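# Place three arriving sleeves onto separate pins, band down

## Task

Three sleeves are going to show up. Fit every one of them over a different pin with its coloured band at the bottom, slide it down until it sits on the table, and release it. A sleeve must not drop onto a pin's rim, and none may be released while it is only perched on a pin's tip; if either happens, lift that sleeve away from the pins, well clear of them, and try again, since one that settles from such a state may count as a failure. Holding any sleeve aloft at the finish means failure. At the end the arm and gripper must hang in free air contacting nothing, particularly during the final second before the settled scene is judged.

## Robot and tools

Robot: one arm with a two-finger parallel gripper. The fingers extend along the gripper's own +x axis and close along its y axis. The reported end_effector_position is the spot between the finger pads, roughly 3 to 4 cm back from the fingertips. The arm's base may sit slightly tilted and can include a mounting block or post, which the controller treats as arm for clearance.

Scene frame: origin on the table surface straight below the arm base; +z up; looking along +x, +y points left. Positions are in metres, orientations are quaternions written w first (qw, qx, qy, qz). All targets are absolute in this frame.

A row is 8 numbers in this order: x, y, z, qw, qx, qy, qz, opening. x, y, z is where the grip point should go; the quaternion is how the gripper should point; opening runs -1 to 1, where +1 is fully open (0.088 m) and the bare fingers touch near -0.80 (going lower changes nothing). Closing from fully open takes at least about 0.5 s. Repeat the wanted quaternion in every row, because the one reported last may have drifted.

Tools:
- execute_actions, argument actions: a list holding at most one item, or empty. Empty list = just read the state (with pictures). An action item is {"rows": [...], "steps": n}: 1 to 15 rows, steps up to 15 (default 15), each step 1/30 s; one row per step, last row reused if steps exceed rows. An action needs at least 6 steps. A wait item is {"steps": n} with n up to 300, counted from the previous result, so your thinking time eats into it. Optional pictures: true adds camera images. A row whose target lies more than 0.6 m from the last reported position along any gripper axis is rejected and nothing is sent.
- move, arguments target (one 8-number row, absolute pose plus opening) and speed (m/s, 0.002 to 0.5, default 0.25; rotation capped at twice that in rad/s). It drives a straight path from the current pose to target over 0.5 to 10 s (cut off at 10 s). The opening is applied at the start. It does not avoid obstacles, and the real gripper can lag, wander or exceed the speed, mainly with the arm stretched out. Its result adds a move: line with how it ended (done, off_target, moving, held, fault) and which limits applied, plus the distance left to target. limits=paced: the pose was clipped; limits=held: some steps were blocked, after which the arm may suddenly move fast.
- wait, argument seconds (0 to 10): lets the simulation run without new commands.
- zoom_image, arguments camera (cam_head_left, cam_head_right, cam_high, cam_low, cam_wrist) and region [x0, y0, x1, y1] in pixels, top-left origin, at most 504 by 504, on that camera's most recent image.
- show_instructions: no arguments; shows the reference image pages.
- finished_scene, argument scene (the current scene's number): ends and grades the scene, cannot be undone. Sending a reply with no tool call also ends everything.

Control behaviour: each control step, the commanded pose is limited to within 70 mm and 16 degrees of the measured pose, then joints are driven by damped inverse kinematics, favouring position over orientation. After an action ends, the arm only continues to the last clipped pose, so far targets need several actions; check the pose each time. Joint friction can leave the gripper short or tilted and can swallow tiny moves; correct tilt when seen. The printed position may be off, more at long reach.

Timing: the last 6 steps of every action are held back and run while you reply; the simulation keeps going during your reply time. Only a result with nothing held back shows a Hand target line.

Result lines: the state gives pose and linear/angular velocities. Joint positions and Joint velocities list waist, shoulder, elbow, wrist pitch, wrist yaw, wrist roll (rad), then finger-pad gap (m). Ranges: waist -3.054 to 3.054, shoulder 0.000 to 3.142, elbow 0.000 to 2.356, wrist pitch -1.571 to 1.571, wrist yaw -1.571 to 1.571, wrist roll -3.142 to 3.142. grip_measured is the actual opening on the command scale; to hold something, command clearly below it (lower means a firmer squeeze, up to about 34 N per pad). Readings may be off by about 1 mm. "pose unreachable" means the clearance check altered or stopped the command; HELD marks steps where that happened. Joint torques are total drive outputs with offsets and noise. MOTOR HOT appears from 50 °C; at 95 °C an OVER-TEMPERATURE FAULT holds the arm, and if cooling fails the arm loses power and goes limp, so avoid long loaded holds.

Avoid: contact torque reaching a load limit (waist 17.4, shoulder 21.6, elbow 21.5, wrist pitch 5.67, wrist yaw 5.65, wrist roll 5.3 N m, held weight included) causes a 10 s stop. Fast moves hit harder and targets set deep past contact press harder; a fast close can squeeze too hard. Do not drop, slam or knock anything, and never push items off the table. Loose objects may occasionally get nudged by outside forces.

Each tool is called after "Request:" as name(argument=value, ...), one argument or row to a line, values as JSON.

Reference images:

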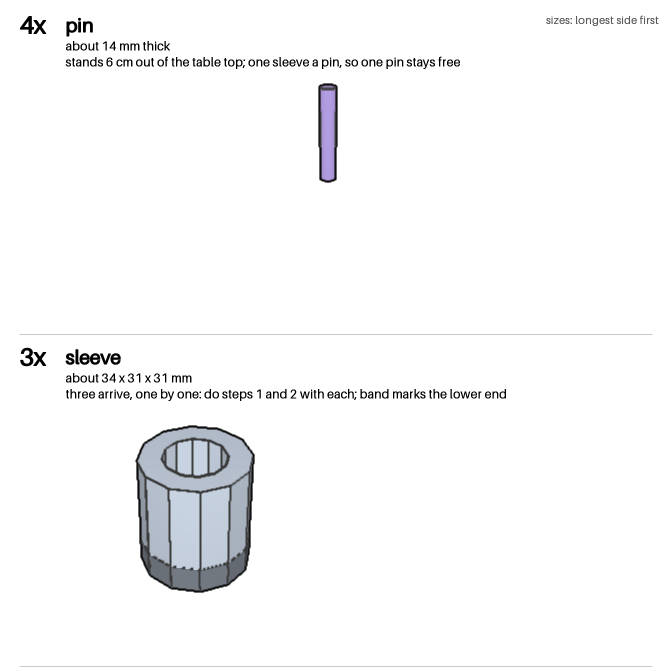

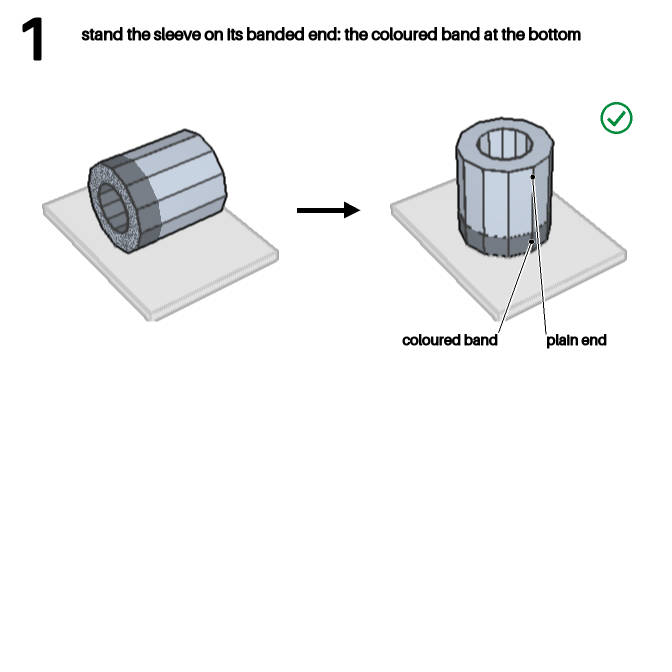

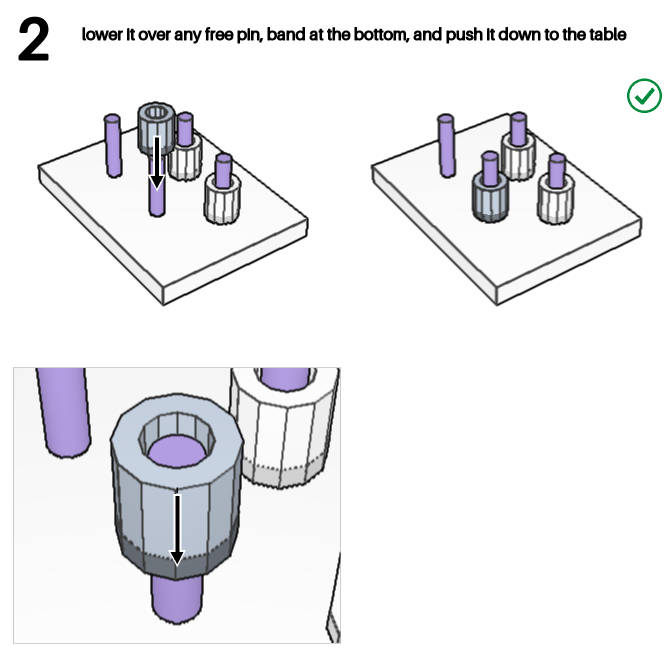

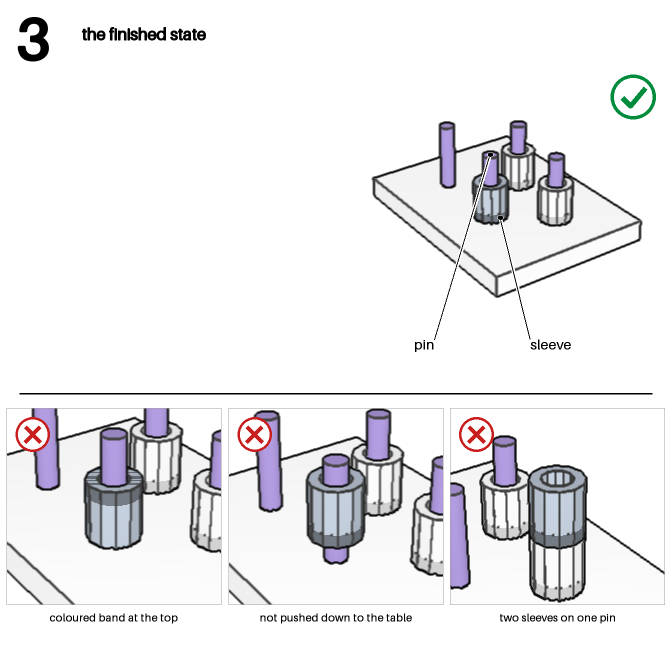

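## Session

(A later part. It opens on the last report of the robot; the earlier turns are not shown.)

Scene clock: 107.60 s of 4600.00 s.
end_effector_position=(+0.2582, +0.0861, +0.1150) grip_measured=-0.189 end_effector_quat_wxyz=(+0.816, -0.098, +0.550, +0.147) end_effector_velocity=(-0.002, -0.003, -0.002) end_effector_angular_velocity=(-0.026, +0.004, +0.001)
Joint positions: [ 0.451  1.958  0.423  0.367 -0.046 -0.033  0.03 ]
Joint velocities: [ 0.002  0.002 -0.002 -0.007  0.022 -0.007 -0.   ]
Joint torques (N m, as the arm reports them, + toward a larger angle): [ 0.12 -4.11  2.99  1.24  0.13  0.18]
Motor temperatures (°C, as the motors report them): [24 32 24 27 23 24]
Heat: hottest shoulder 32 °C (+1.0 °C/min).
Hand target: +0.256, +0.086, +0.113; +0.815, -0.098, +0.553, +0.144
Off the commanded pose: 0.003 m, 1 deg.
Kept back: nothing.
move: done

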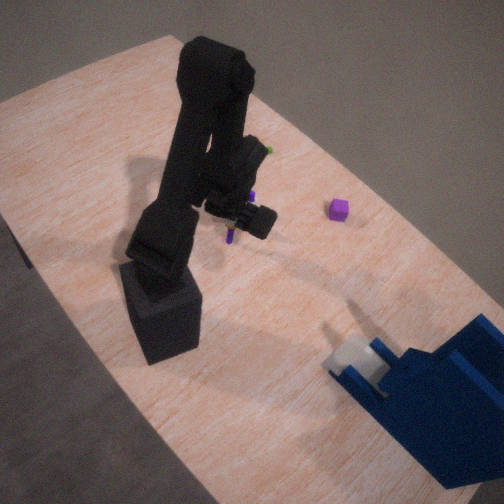

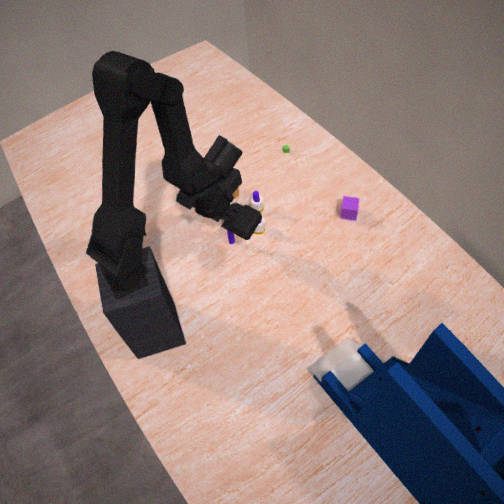

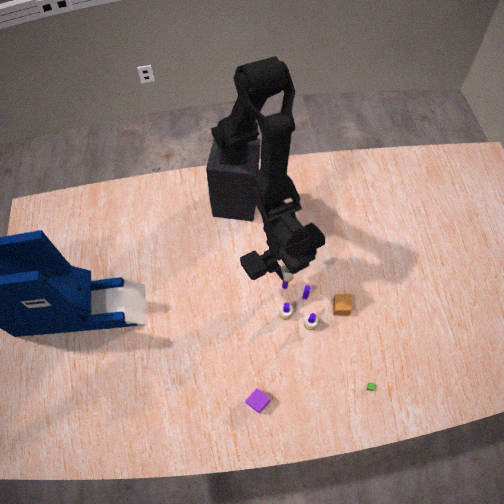

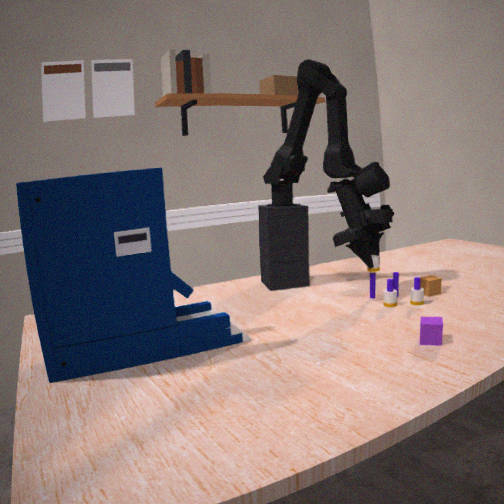

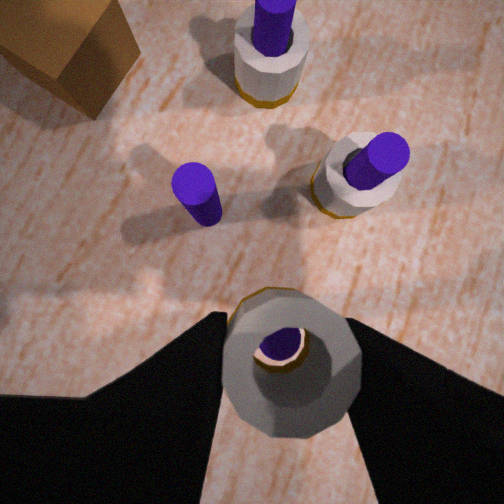

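Good enough; descend.

Request:
move(
  target=[0.2565,0.0850,0.098,0.8144,-0.0976,0.5535,0.1436,-0.5],
  speed=0.02,
)

Request:
zoom_image(
  camera="cam_wrist",
  region=[200,270,380,450],
)

Scene clock: 108.90 s of 4600.00 s.
end_effector_position=(+0.2566, +0.0854, +0.1054) grip_measured=-0.189 end_effector_quat_wxyz=(+0.818, -0.098, +0.547, +0.147) end_effector_velocity=(-0.004, -0.001, -0.002) end_effector_angular_velocity=(+0.007, +0.010, -0.007)
Joint positions: [ 0.451  2.015  0.411  0.444 -0.046 -0.032  0.03 ]
Joint velocities: [-0.002  0.002 -0.012  0.007 -0.007  0.007 -0.   ]
Joint torques (N m, as the arm reports them, + toward a larger angle): [-0.03 -0.99  4.44  1.72  0.11  0.15]
Motor temperatures (°C, as the motors report them): [24 32 24 27 23 24]
Heat: hottest shoulder 32 °C (+1.0 °C/min).
Hand target: +0.256, +0.085, +0.098; +0.814, -0.098, +0.554, +0.144
Off the commanded pose: 0.007 m, 1 deg.
Kept back: nothing.
move: done

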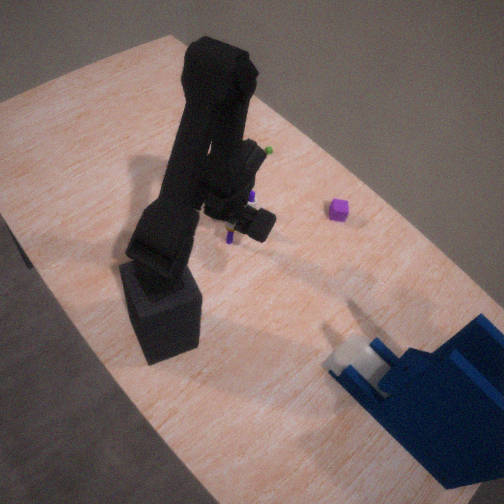

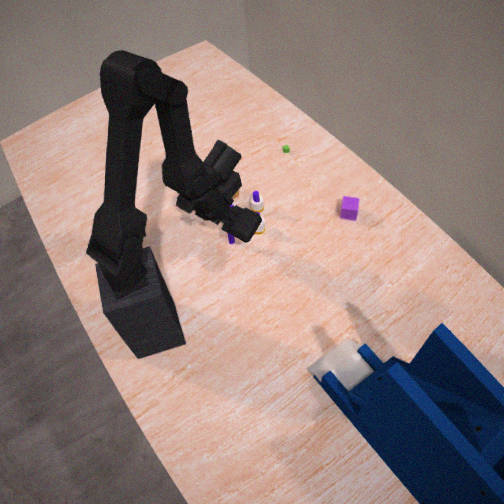

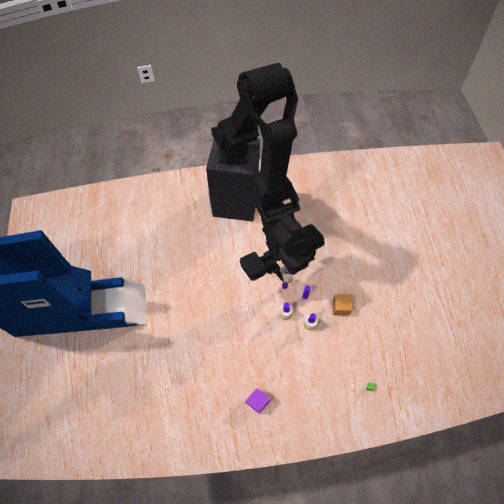

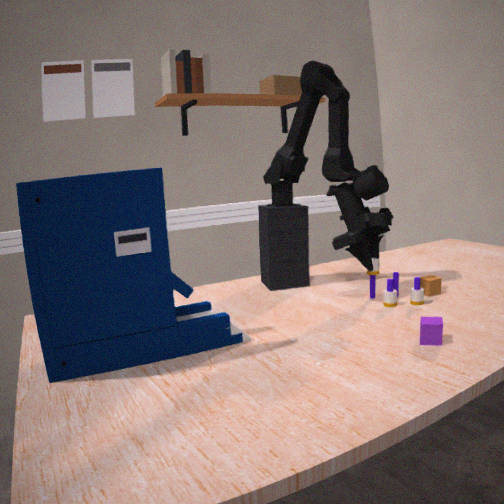

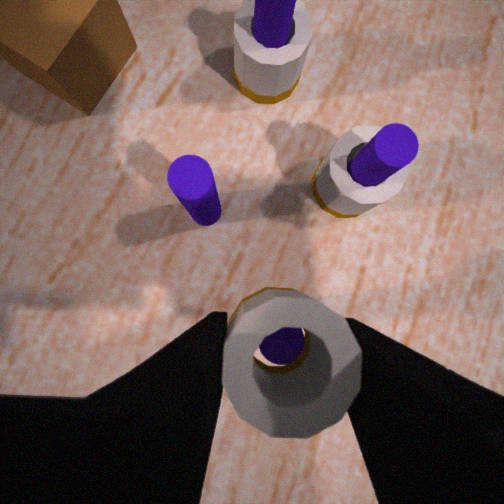

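Region (200, 270, 380, 450) of cam_wrist's 504x504 image, scaled by 2.800, with more detail than that image has.

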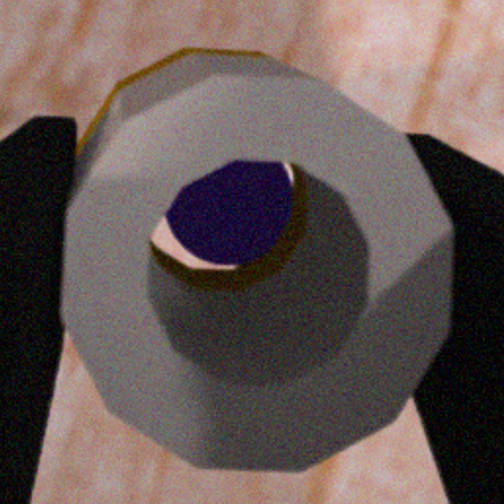

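Request:
move(
  target=[0.2575,0.0828,0.115,0.8144,-0.0976,0.5535,0.1436,-0.5],
  speed=0.02,
)

Request:
zoom_image(
  camera="cam_wrist",
  region=[200,270,380,450],
)

Scene clock: 109.90 s of 4600.00 s.
end_effector_position=(+0.2528, +0.0819, +0.1114) grip_measured=-0.189 end_effector_quat_wxyz=(+0.811, -0.098, +0.560, +0.141) end_effector_velocity=(-0.004, -0.003, +0.001) end_effector_angular_velocity=(-0.013, +0.009, +0.001)
Joint positions: [ 0.444  1.966  0.415  0.362 -0.043 -0.032  0.03 ]
Joint velocities: [-0.002 -0.017 -0.007 -0.022  0.007 -0.007 -0.   ]
Joint torques (N m, as the arm reports them, + toward a larger angle): [-0.44 -5.56  4.09  0.76 -0.1  -0.18]
Motor temperatures (°C, as the motors report them): [24 32 24 27 23 24]
Heat: hottest shoulder 32 °C (+1.0 °C/min).
Hand target: +0.258, +0.083, +0.115; +0.815, -0.098, +0.553, +0.144
Off the commanded pose: 0.006 m, 1 deg.
Kept back: nothing.
move: done

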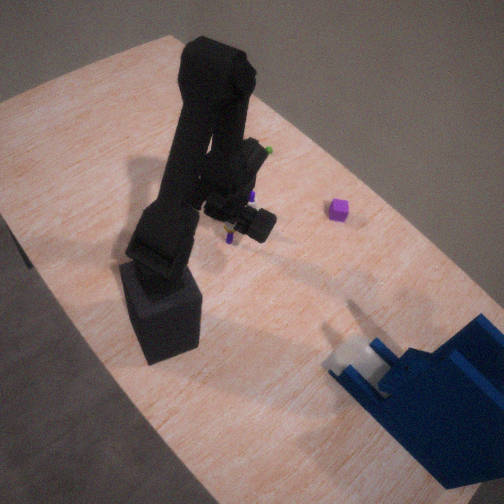

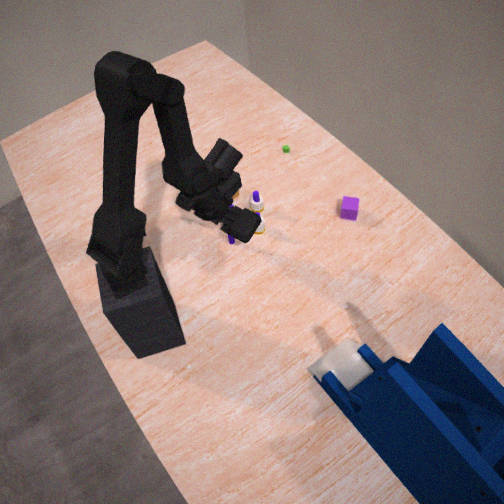

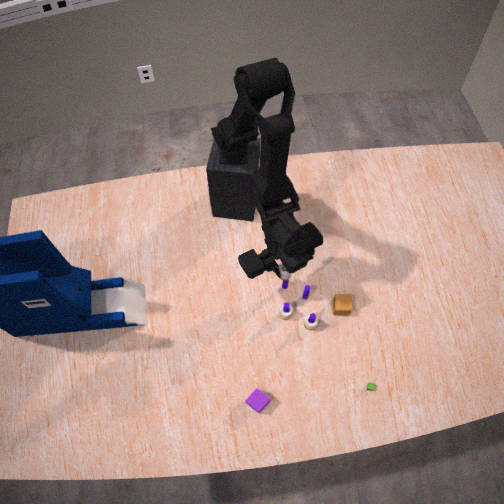

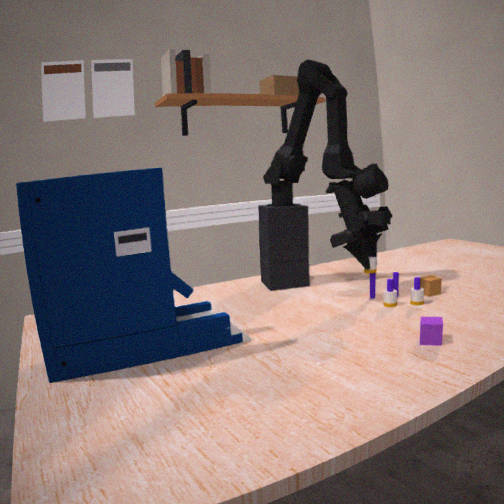

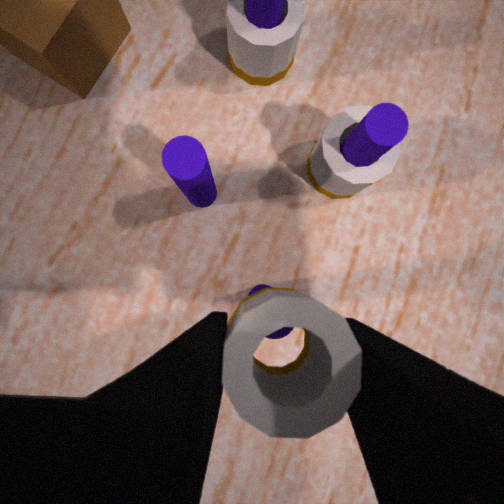

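Region (200, 270, 380, 450) of cam_wrist's 504x504 image, scaled by 2.800, with more detail than that image has.

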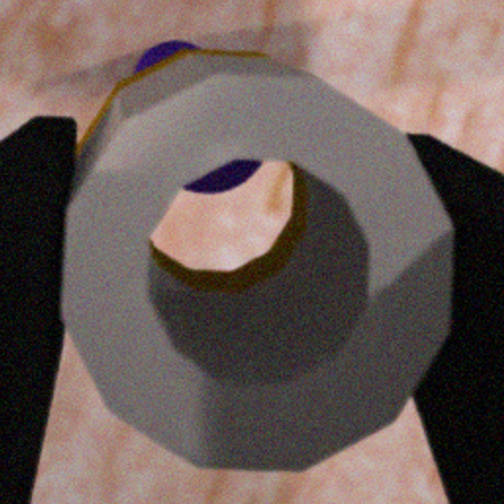

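Request:
move(
  target=[0.259,0.0835,0.126,0.8144,-0.0976,0.5535,0.1436,-0.5],
  speed=0.04,
)

Request:
move(
  target=[0.2565,0.083,0.111,0.8144,-0.0976,0.5535,0.1436,-0.5],
  speed=0.03,
)

Request:
zoom_image(
  camera="cam_wrist",
  region=[200,270,380,450],
)

Scene clock: 110.93 s of 4600.00 s.
end_effector_position=(+0.2541, +0.0823, +0.1222) grip_measured=-0.189 end_effector_quat_wxyz=(+0.810, -0.098, +0.560, +0.141) end_effector_velocity=(-0.004, +0.001, +0.000) end_effector_angular_velocity=(-0.003, +0.007, +0.025)
Joint positions: [ 0.443  1.904  0.422  0.291 -0.043 -0.032  0.03 ]
Joint velocities: [ 0.002 -0.007 -0.007 -0.007 -0.007 -0.022  0.   ]
Joint torques (N m, as the arm reports them, + toward a larger angle): [-0.45 -5.55  4.45  0.75 -0.11 -0.19]
Motor temperatures (°C, as the motors report them): [24 32 24 27 23 24]
Heat: hottest shoulder 32 °C (+1.0 °C/min).
Hand target: +0.259, +0.083, +0.126; +0.815, -0.098, +0.554, +0.144
Off the commanded pose: 0.006 m, 1 deg.
Kept back: nothing.
move: done

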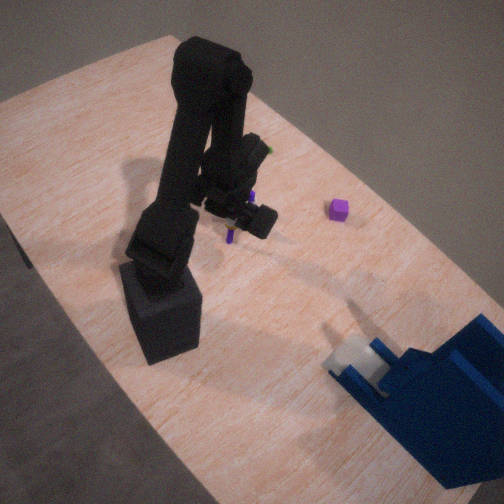

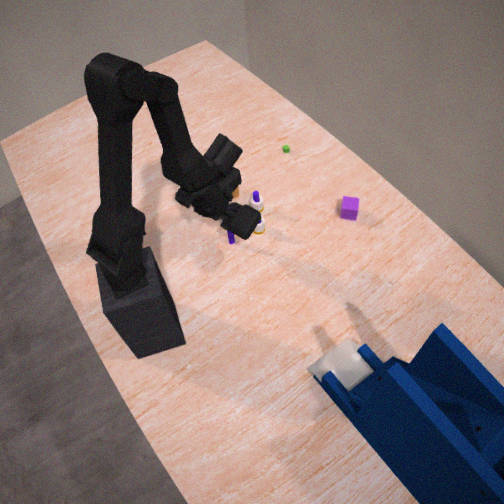

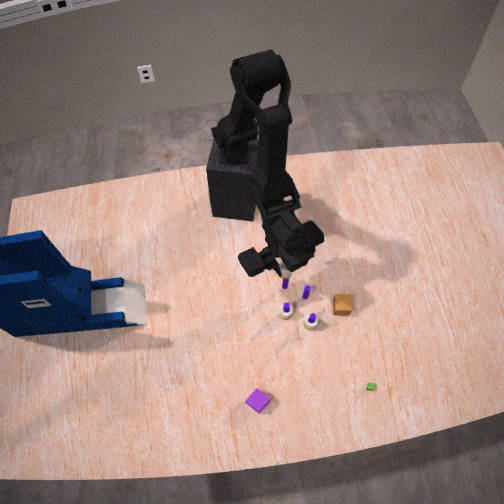

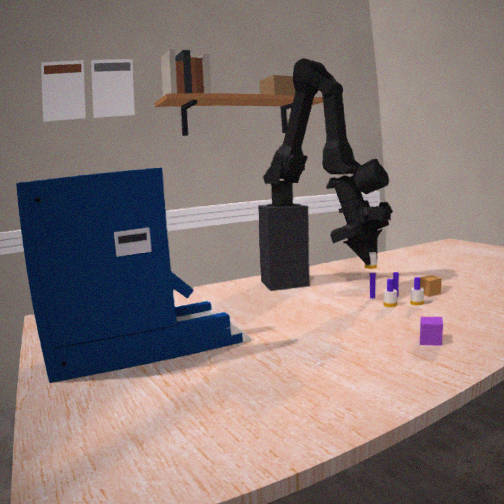

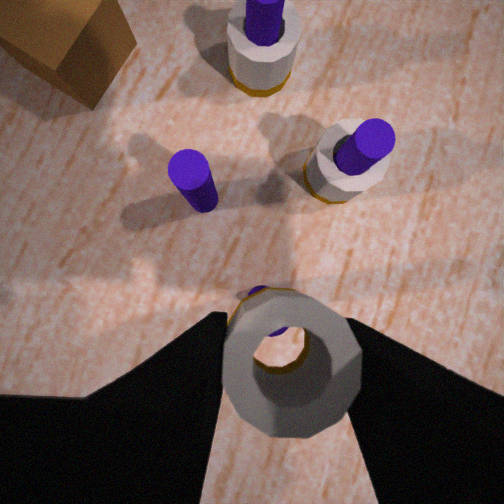

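Scene clock: 111.70 s of 4600.00 s.
end_effector_position=(+0.2582, +0.0833, +0.1128) grip_measured=-0.189 end_effector_quat_wxyz=(+0.816, -0.097, +0.552, +0.142) end_effector_velocity=(-0.002, -0.000, -0.003) end_effector_angular_velocity=(-0.003, +0.006, +0.020)
Joint positions: [ 0.443  1.969  0.422  0.377 -0.043 -0.032  0.03 ]
Joint velocities: [-0.002  0.012 -0.002  0.007 -0.007 -0.022 -0.   ]
Joint torques (N m, as the arm reports them, + toward a larger angle): [-0.21 -4.1   3.09  1.22 -0.08 -0.1 ]
Motor temperatures (°C, as the motors report them): [24 32 24 27 23 24]
Heat: hottest shoulder 32 °C (+1.0 °C/min).
Hand target: +0.257, +0.083, +0.111; +0.815, -0.098, +0.554, +0.144
Off the commanded pose: 0.003 m, 0 deg.
Kept back: nothing.
move: done

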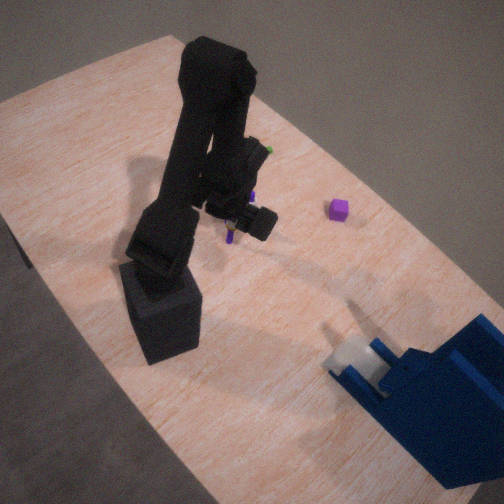

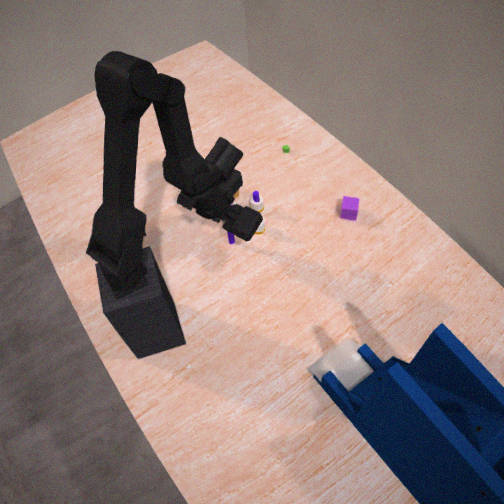

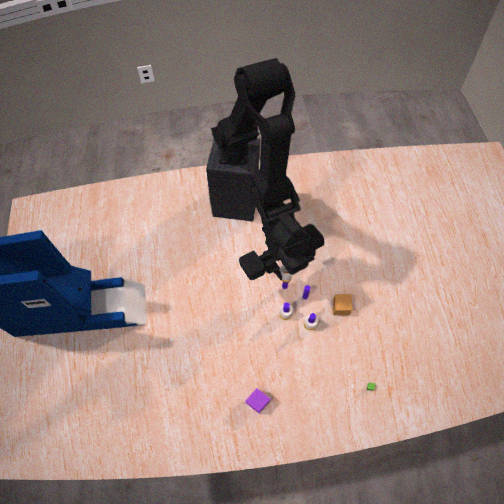

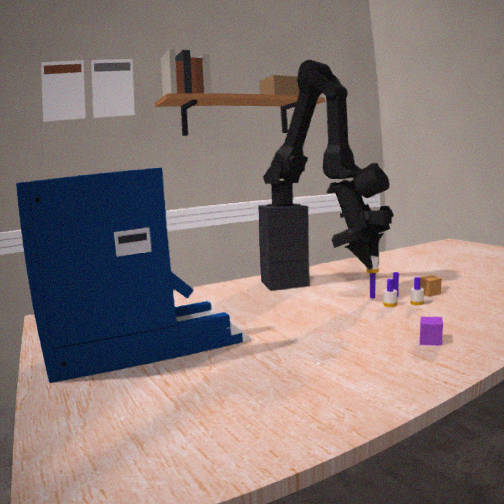

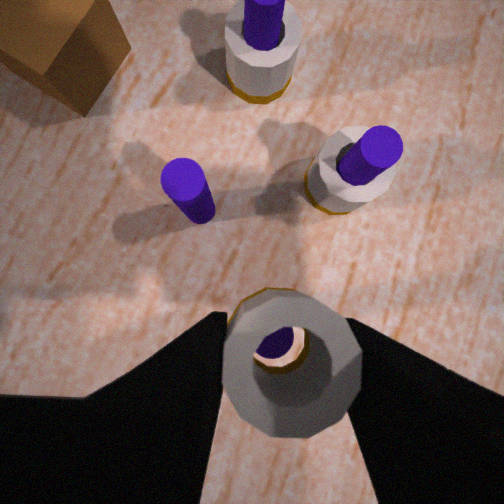

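Region (200, 270, 380, 450) of cam_wrist's 504x504 image, scaled by 2.800, with more detail than that image has.

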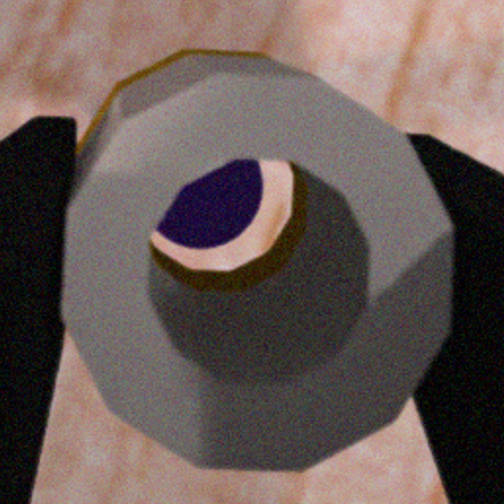

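Request:
move(
  target=[0.2561,0.0845,0.110,0.8144,-0.0976,0.5535,0.1436,-0.5],
  speed=0.02,
)

Request:
zoom_image(
  camera="cam_wrist",
  region=[200,270,380,450],
)

Scene clock: 112.63 s of 4600.00 s.
end_effector_position=(+0.2581, +0.0843, +0.1117) grip_measured=-0.189 end_effector_quat_wxyz=(+0.816, -0.098, +0.551, +0.144) end_effector_velocity=(-0.004, -0.001, -0.001) end_effector_angular_velocity=(+0.000, +0.013, +0.007)
Joint positions: [ 0.446  1.977  0.422  0.385 -0.043 -0.032  0.03 ]
Joint velocities: [-0.002 -0.002 -0.007 -0.007 -0.007 -0.007  0.   ]
Joint torques (N m, as the arm reports them, + toward a larger angle): [ 0.12 -4.16  3.08  1.23  0.01  0.08]
Motor temperatures (°C, as the motors report them): [24 32 24 27 23 24]
Heat: hottest shoulder 32 °C (+1.0 °C/min).
Hand target: +0.256, +0.085, +0.110; +0.815, -0.098, +0.553, +0.144
Off the commanded pose: 0.003 m, 0 deg.
Kept back: nothing.
move: done

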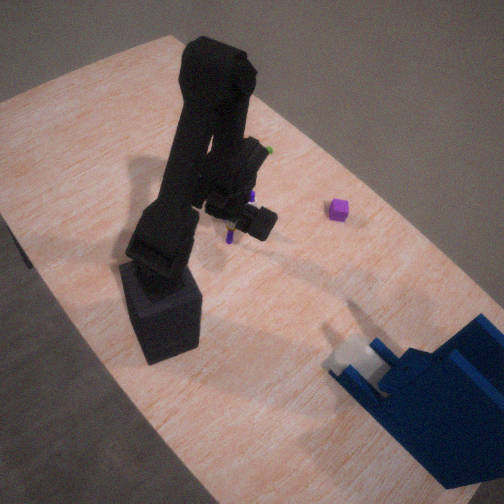

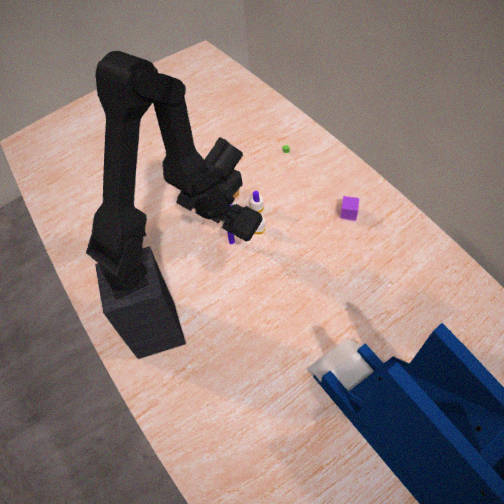

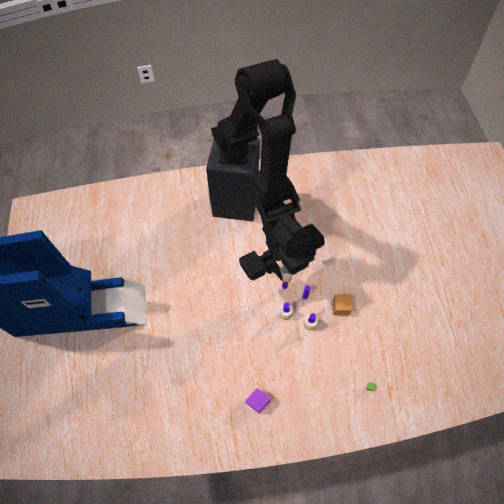

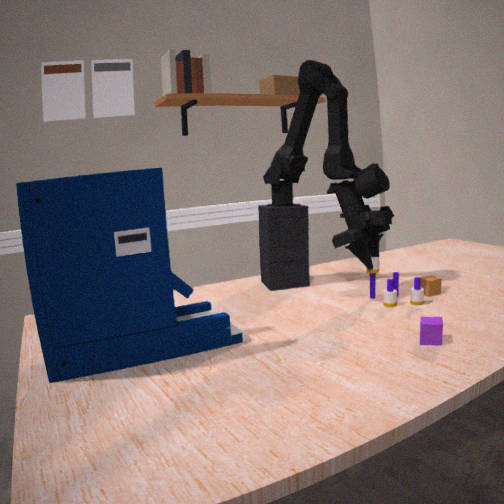

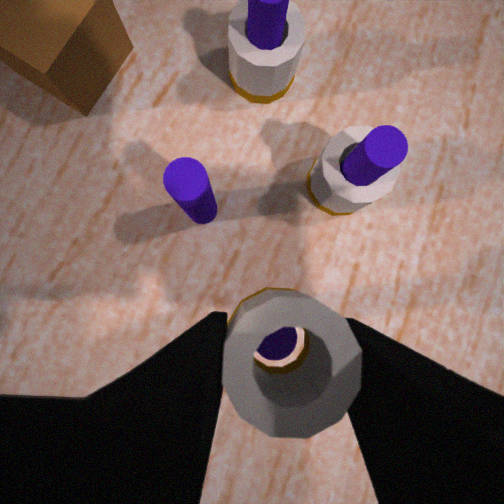

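Region (200, 270, 380, 450) of cam_wrist's 504x504 image, scaled by 2.800, with more detail than that image has.

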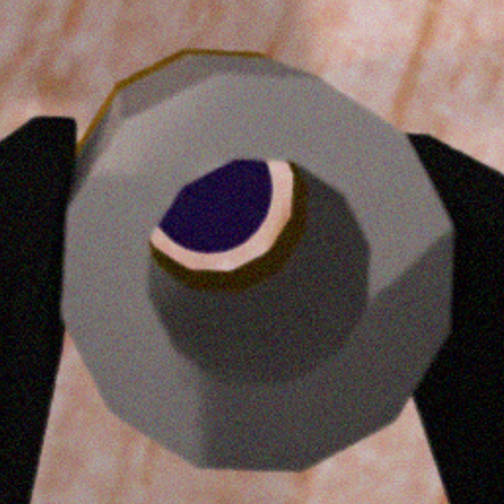

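Request:
move(
  target=[0.2561,0.0840,0.100,0.8144,-0.0976,0.5535,0.1436,-0.5],
  speed=0.02,
)

Request:
zoom_image(
  camera="cam_wrist",
  region=[200,270,380,450],
)

Scene clock: 113.70 s of 4600.00 s.
end_effector_position=(+0.2571, +0.0837, +0.1015) grip_measured=-0.189 end_effector_quat_wxyz=(+0.815, -0.098, +0.552, +0.144) end_effector_velocity=(-0.005, -0.001, -0.004) end_effector_angular_velocity=(-0.003, +0.022, +0.006)
Joint positions: [ 0.447  2.036  0.422  0.442 -0.043 -0.032  0.03 ]
Joint velocities: [-0.002  0.012 -0.002 -0.007 -0.007 -0.007 -0.   ]
Joint torques (N m, as the arm reports them, + toward a larger angle): [ 0.04 -4.19  3.03  1.24 -0.01  0.06]
Motor temperatures (°C, as the motors report them): [24 31 24 27 23 24]
Heat: hottest shoulder 31 °C (+0.0 °C/min).
Hand target: +0.256, +0.084, +0.100; +0.814, -0.098, +0.554, +0.144
Off the commanded pose: 0.002 m, 0 deg.
Kept back: nothing.
move: done

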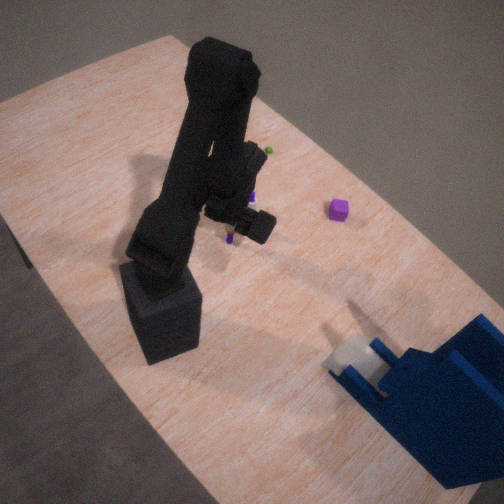

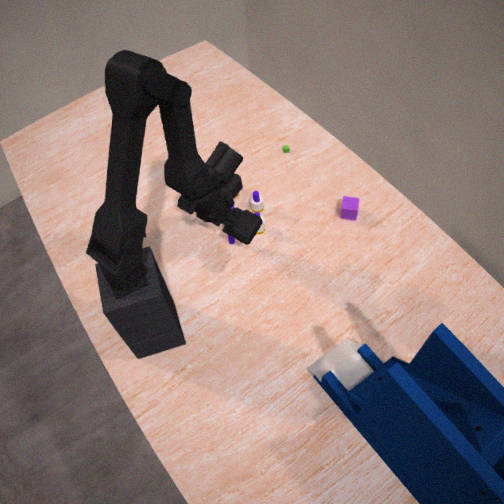

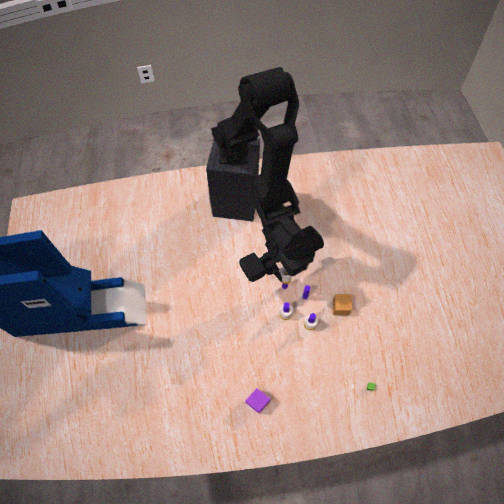

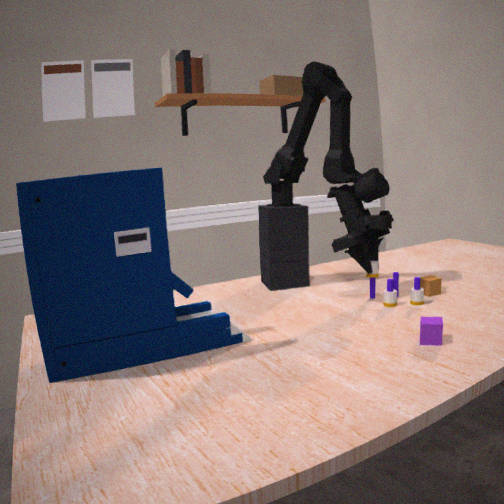

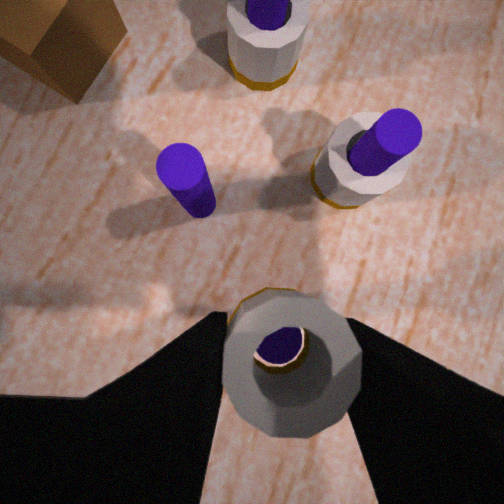

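Region (200, 270, 380, 450) of cam_wrist's 504x504 image, scaled by 2.800, with more detail than that image has.

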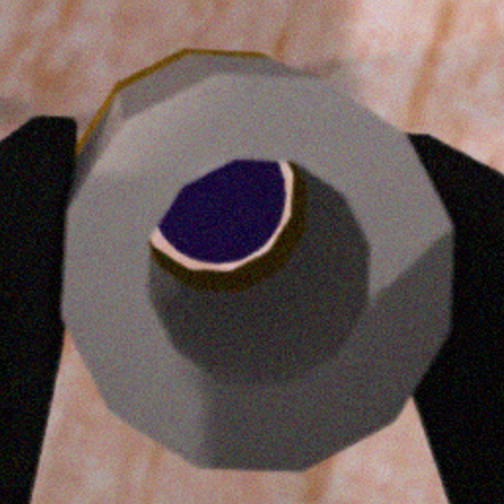

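In.

Request:
move(
  target=[0.260,0.0850,0.044,0.8144,-0.0976,0.5535,0.1436,-0.5],
  speed=0.03,
)

Request:
zoom_image(
  camera="cam_low",
  region=[330,240,450,330],
)

Scene clock: 116.07 s of 4600.00 s.
end_effector_position=(+0.2594, +0.0845, +0.0472) grip_measured=-0.189 end_effector_quat_wxyz=(+0.814, -0.098, +0.553, +0.146) end_effector_velocity=(-0.001, -0.001, -0.001) end_effector_angular_velocity=(+0.003, +0.003, +0.002)
Joint positions: [ 0.452  2.358  0.486  0.698 -0.045 -0.031  0.03 ]
Joint velocities: [-0.007  0.007 -0.002  0.007 -0.007 -0.007 -0.   ]
Joint torques (N m, as the arm reports them, + toward a larger angle): [ 0.11 -3.78  2.63  1.34  0.12  0.19]
Motor temperatures (°C, as the motors report them): [24 31 24 27 23 24]
Heat: hottest shoulder 31 °C (-1.0 °C/min).
Hand target: +0.260, +0.085, +0.044; +0.814, -0.097, +0.554, +0.144
Off the commanded pose: 0.003 m, 0 deg.
Kept back: nothing.
move: done

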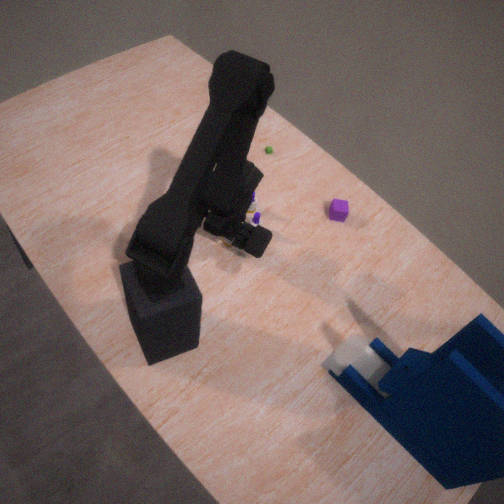

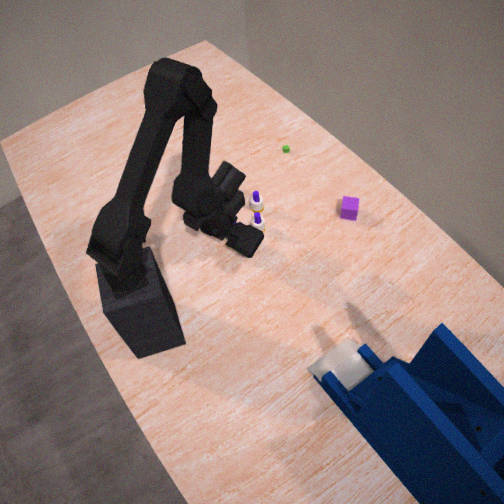

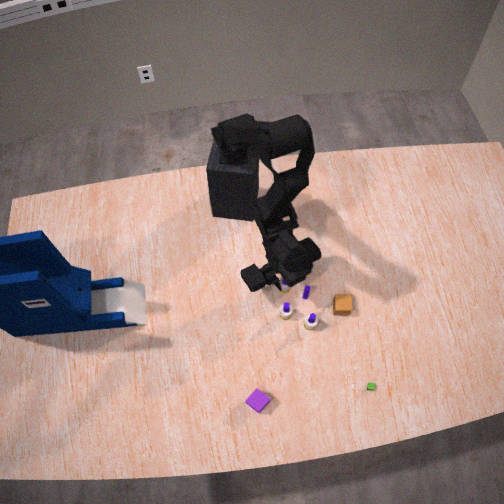

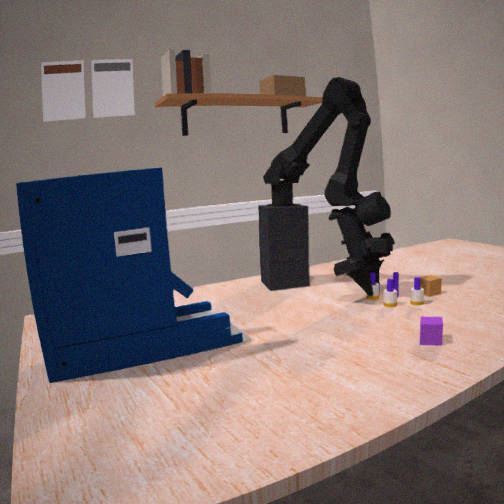

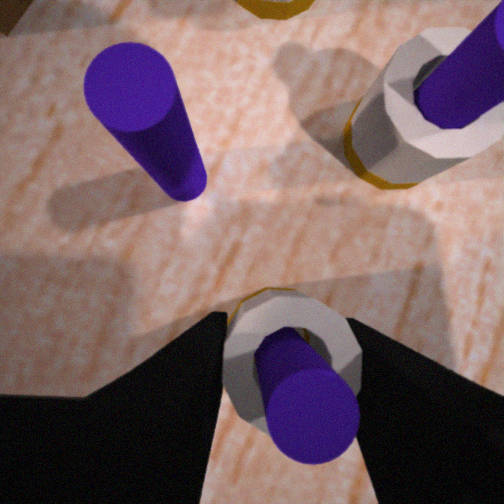

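Region (330, 240, 450, 330) of cam_low's 504x504 image, scaled by 4.200, with more detail than that image has; it fills the top 378 rows of this view, and the rest is white.

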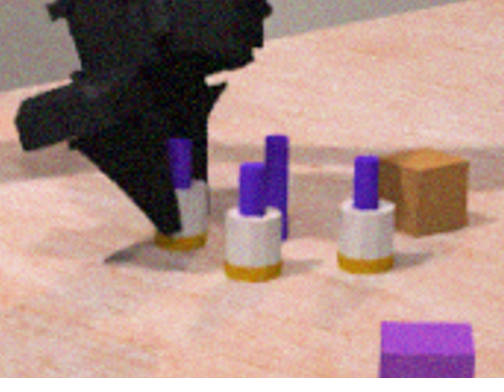

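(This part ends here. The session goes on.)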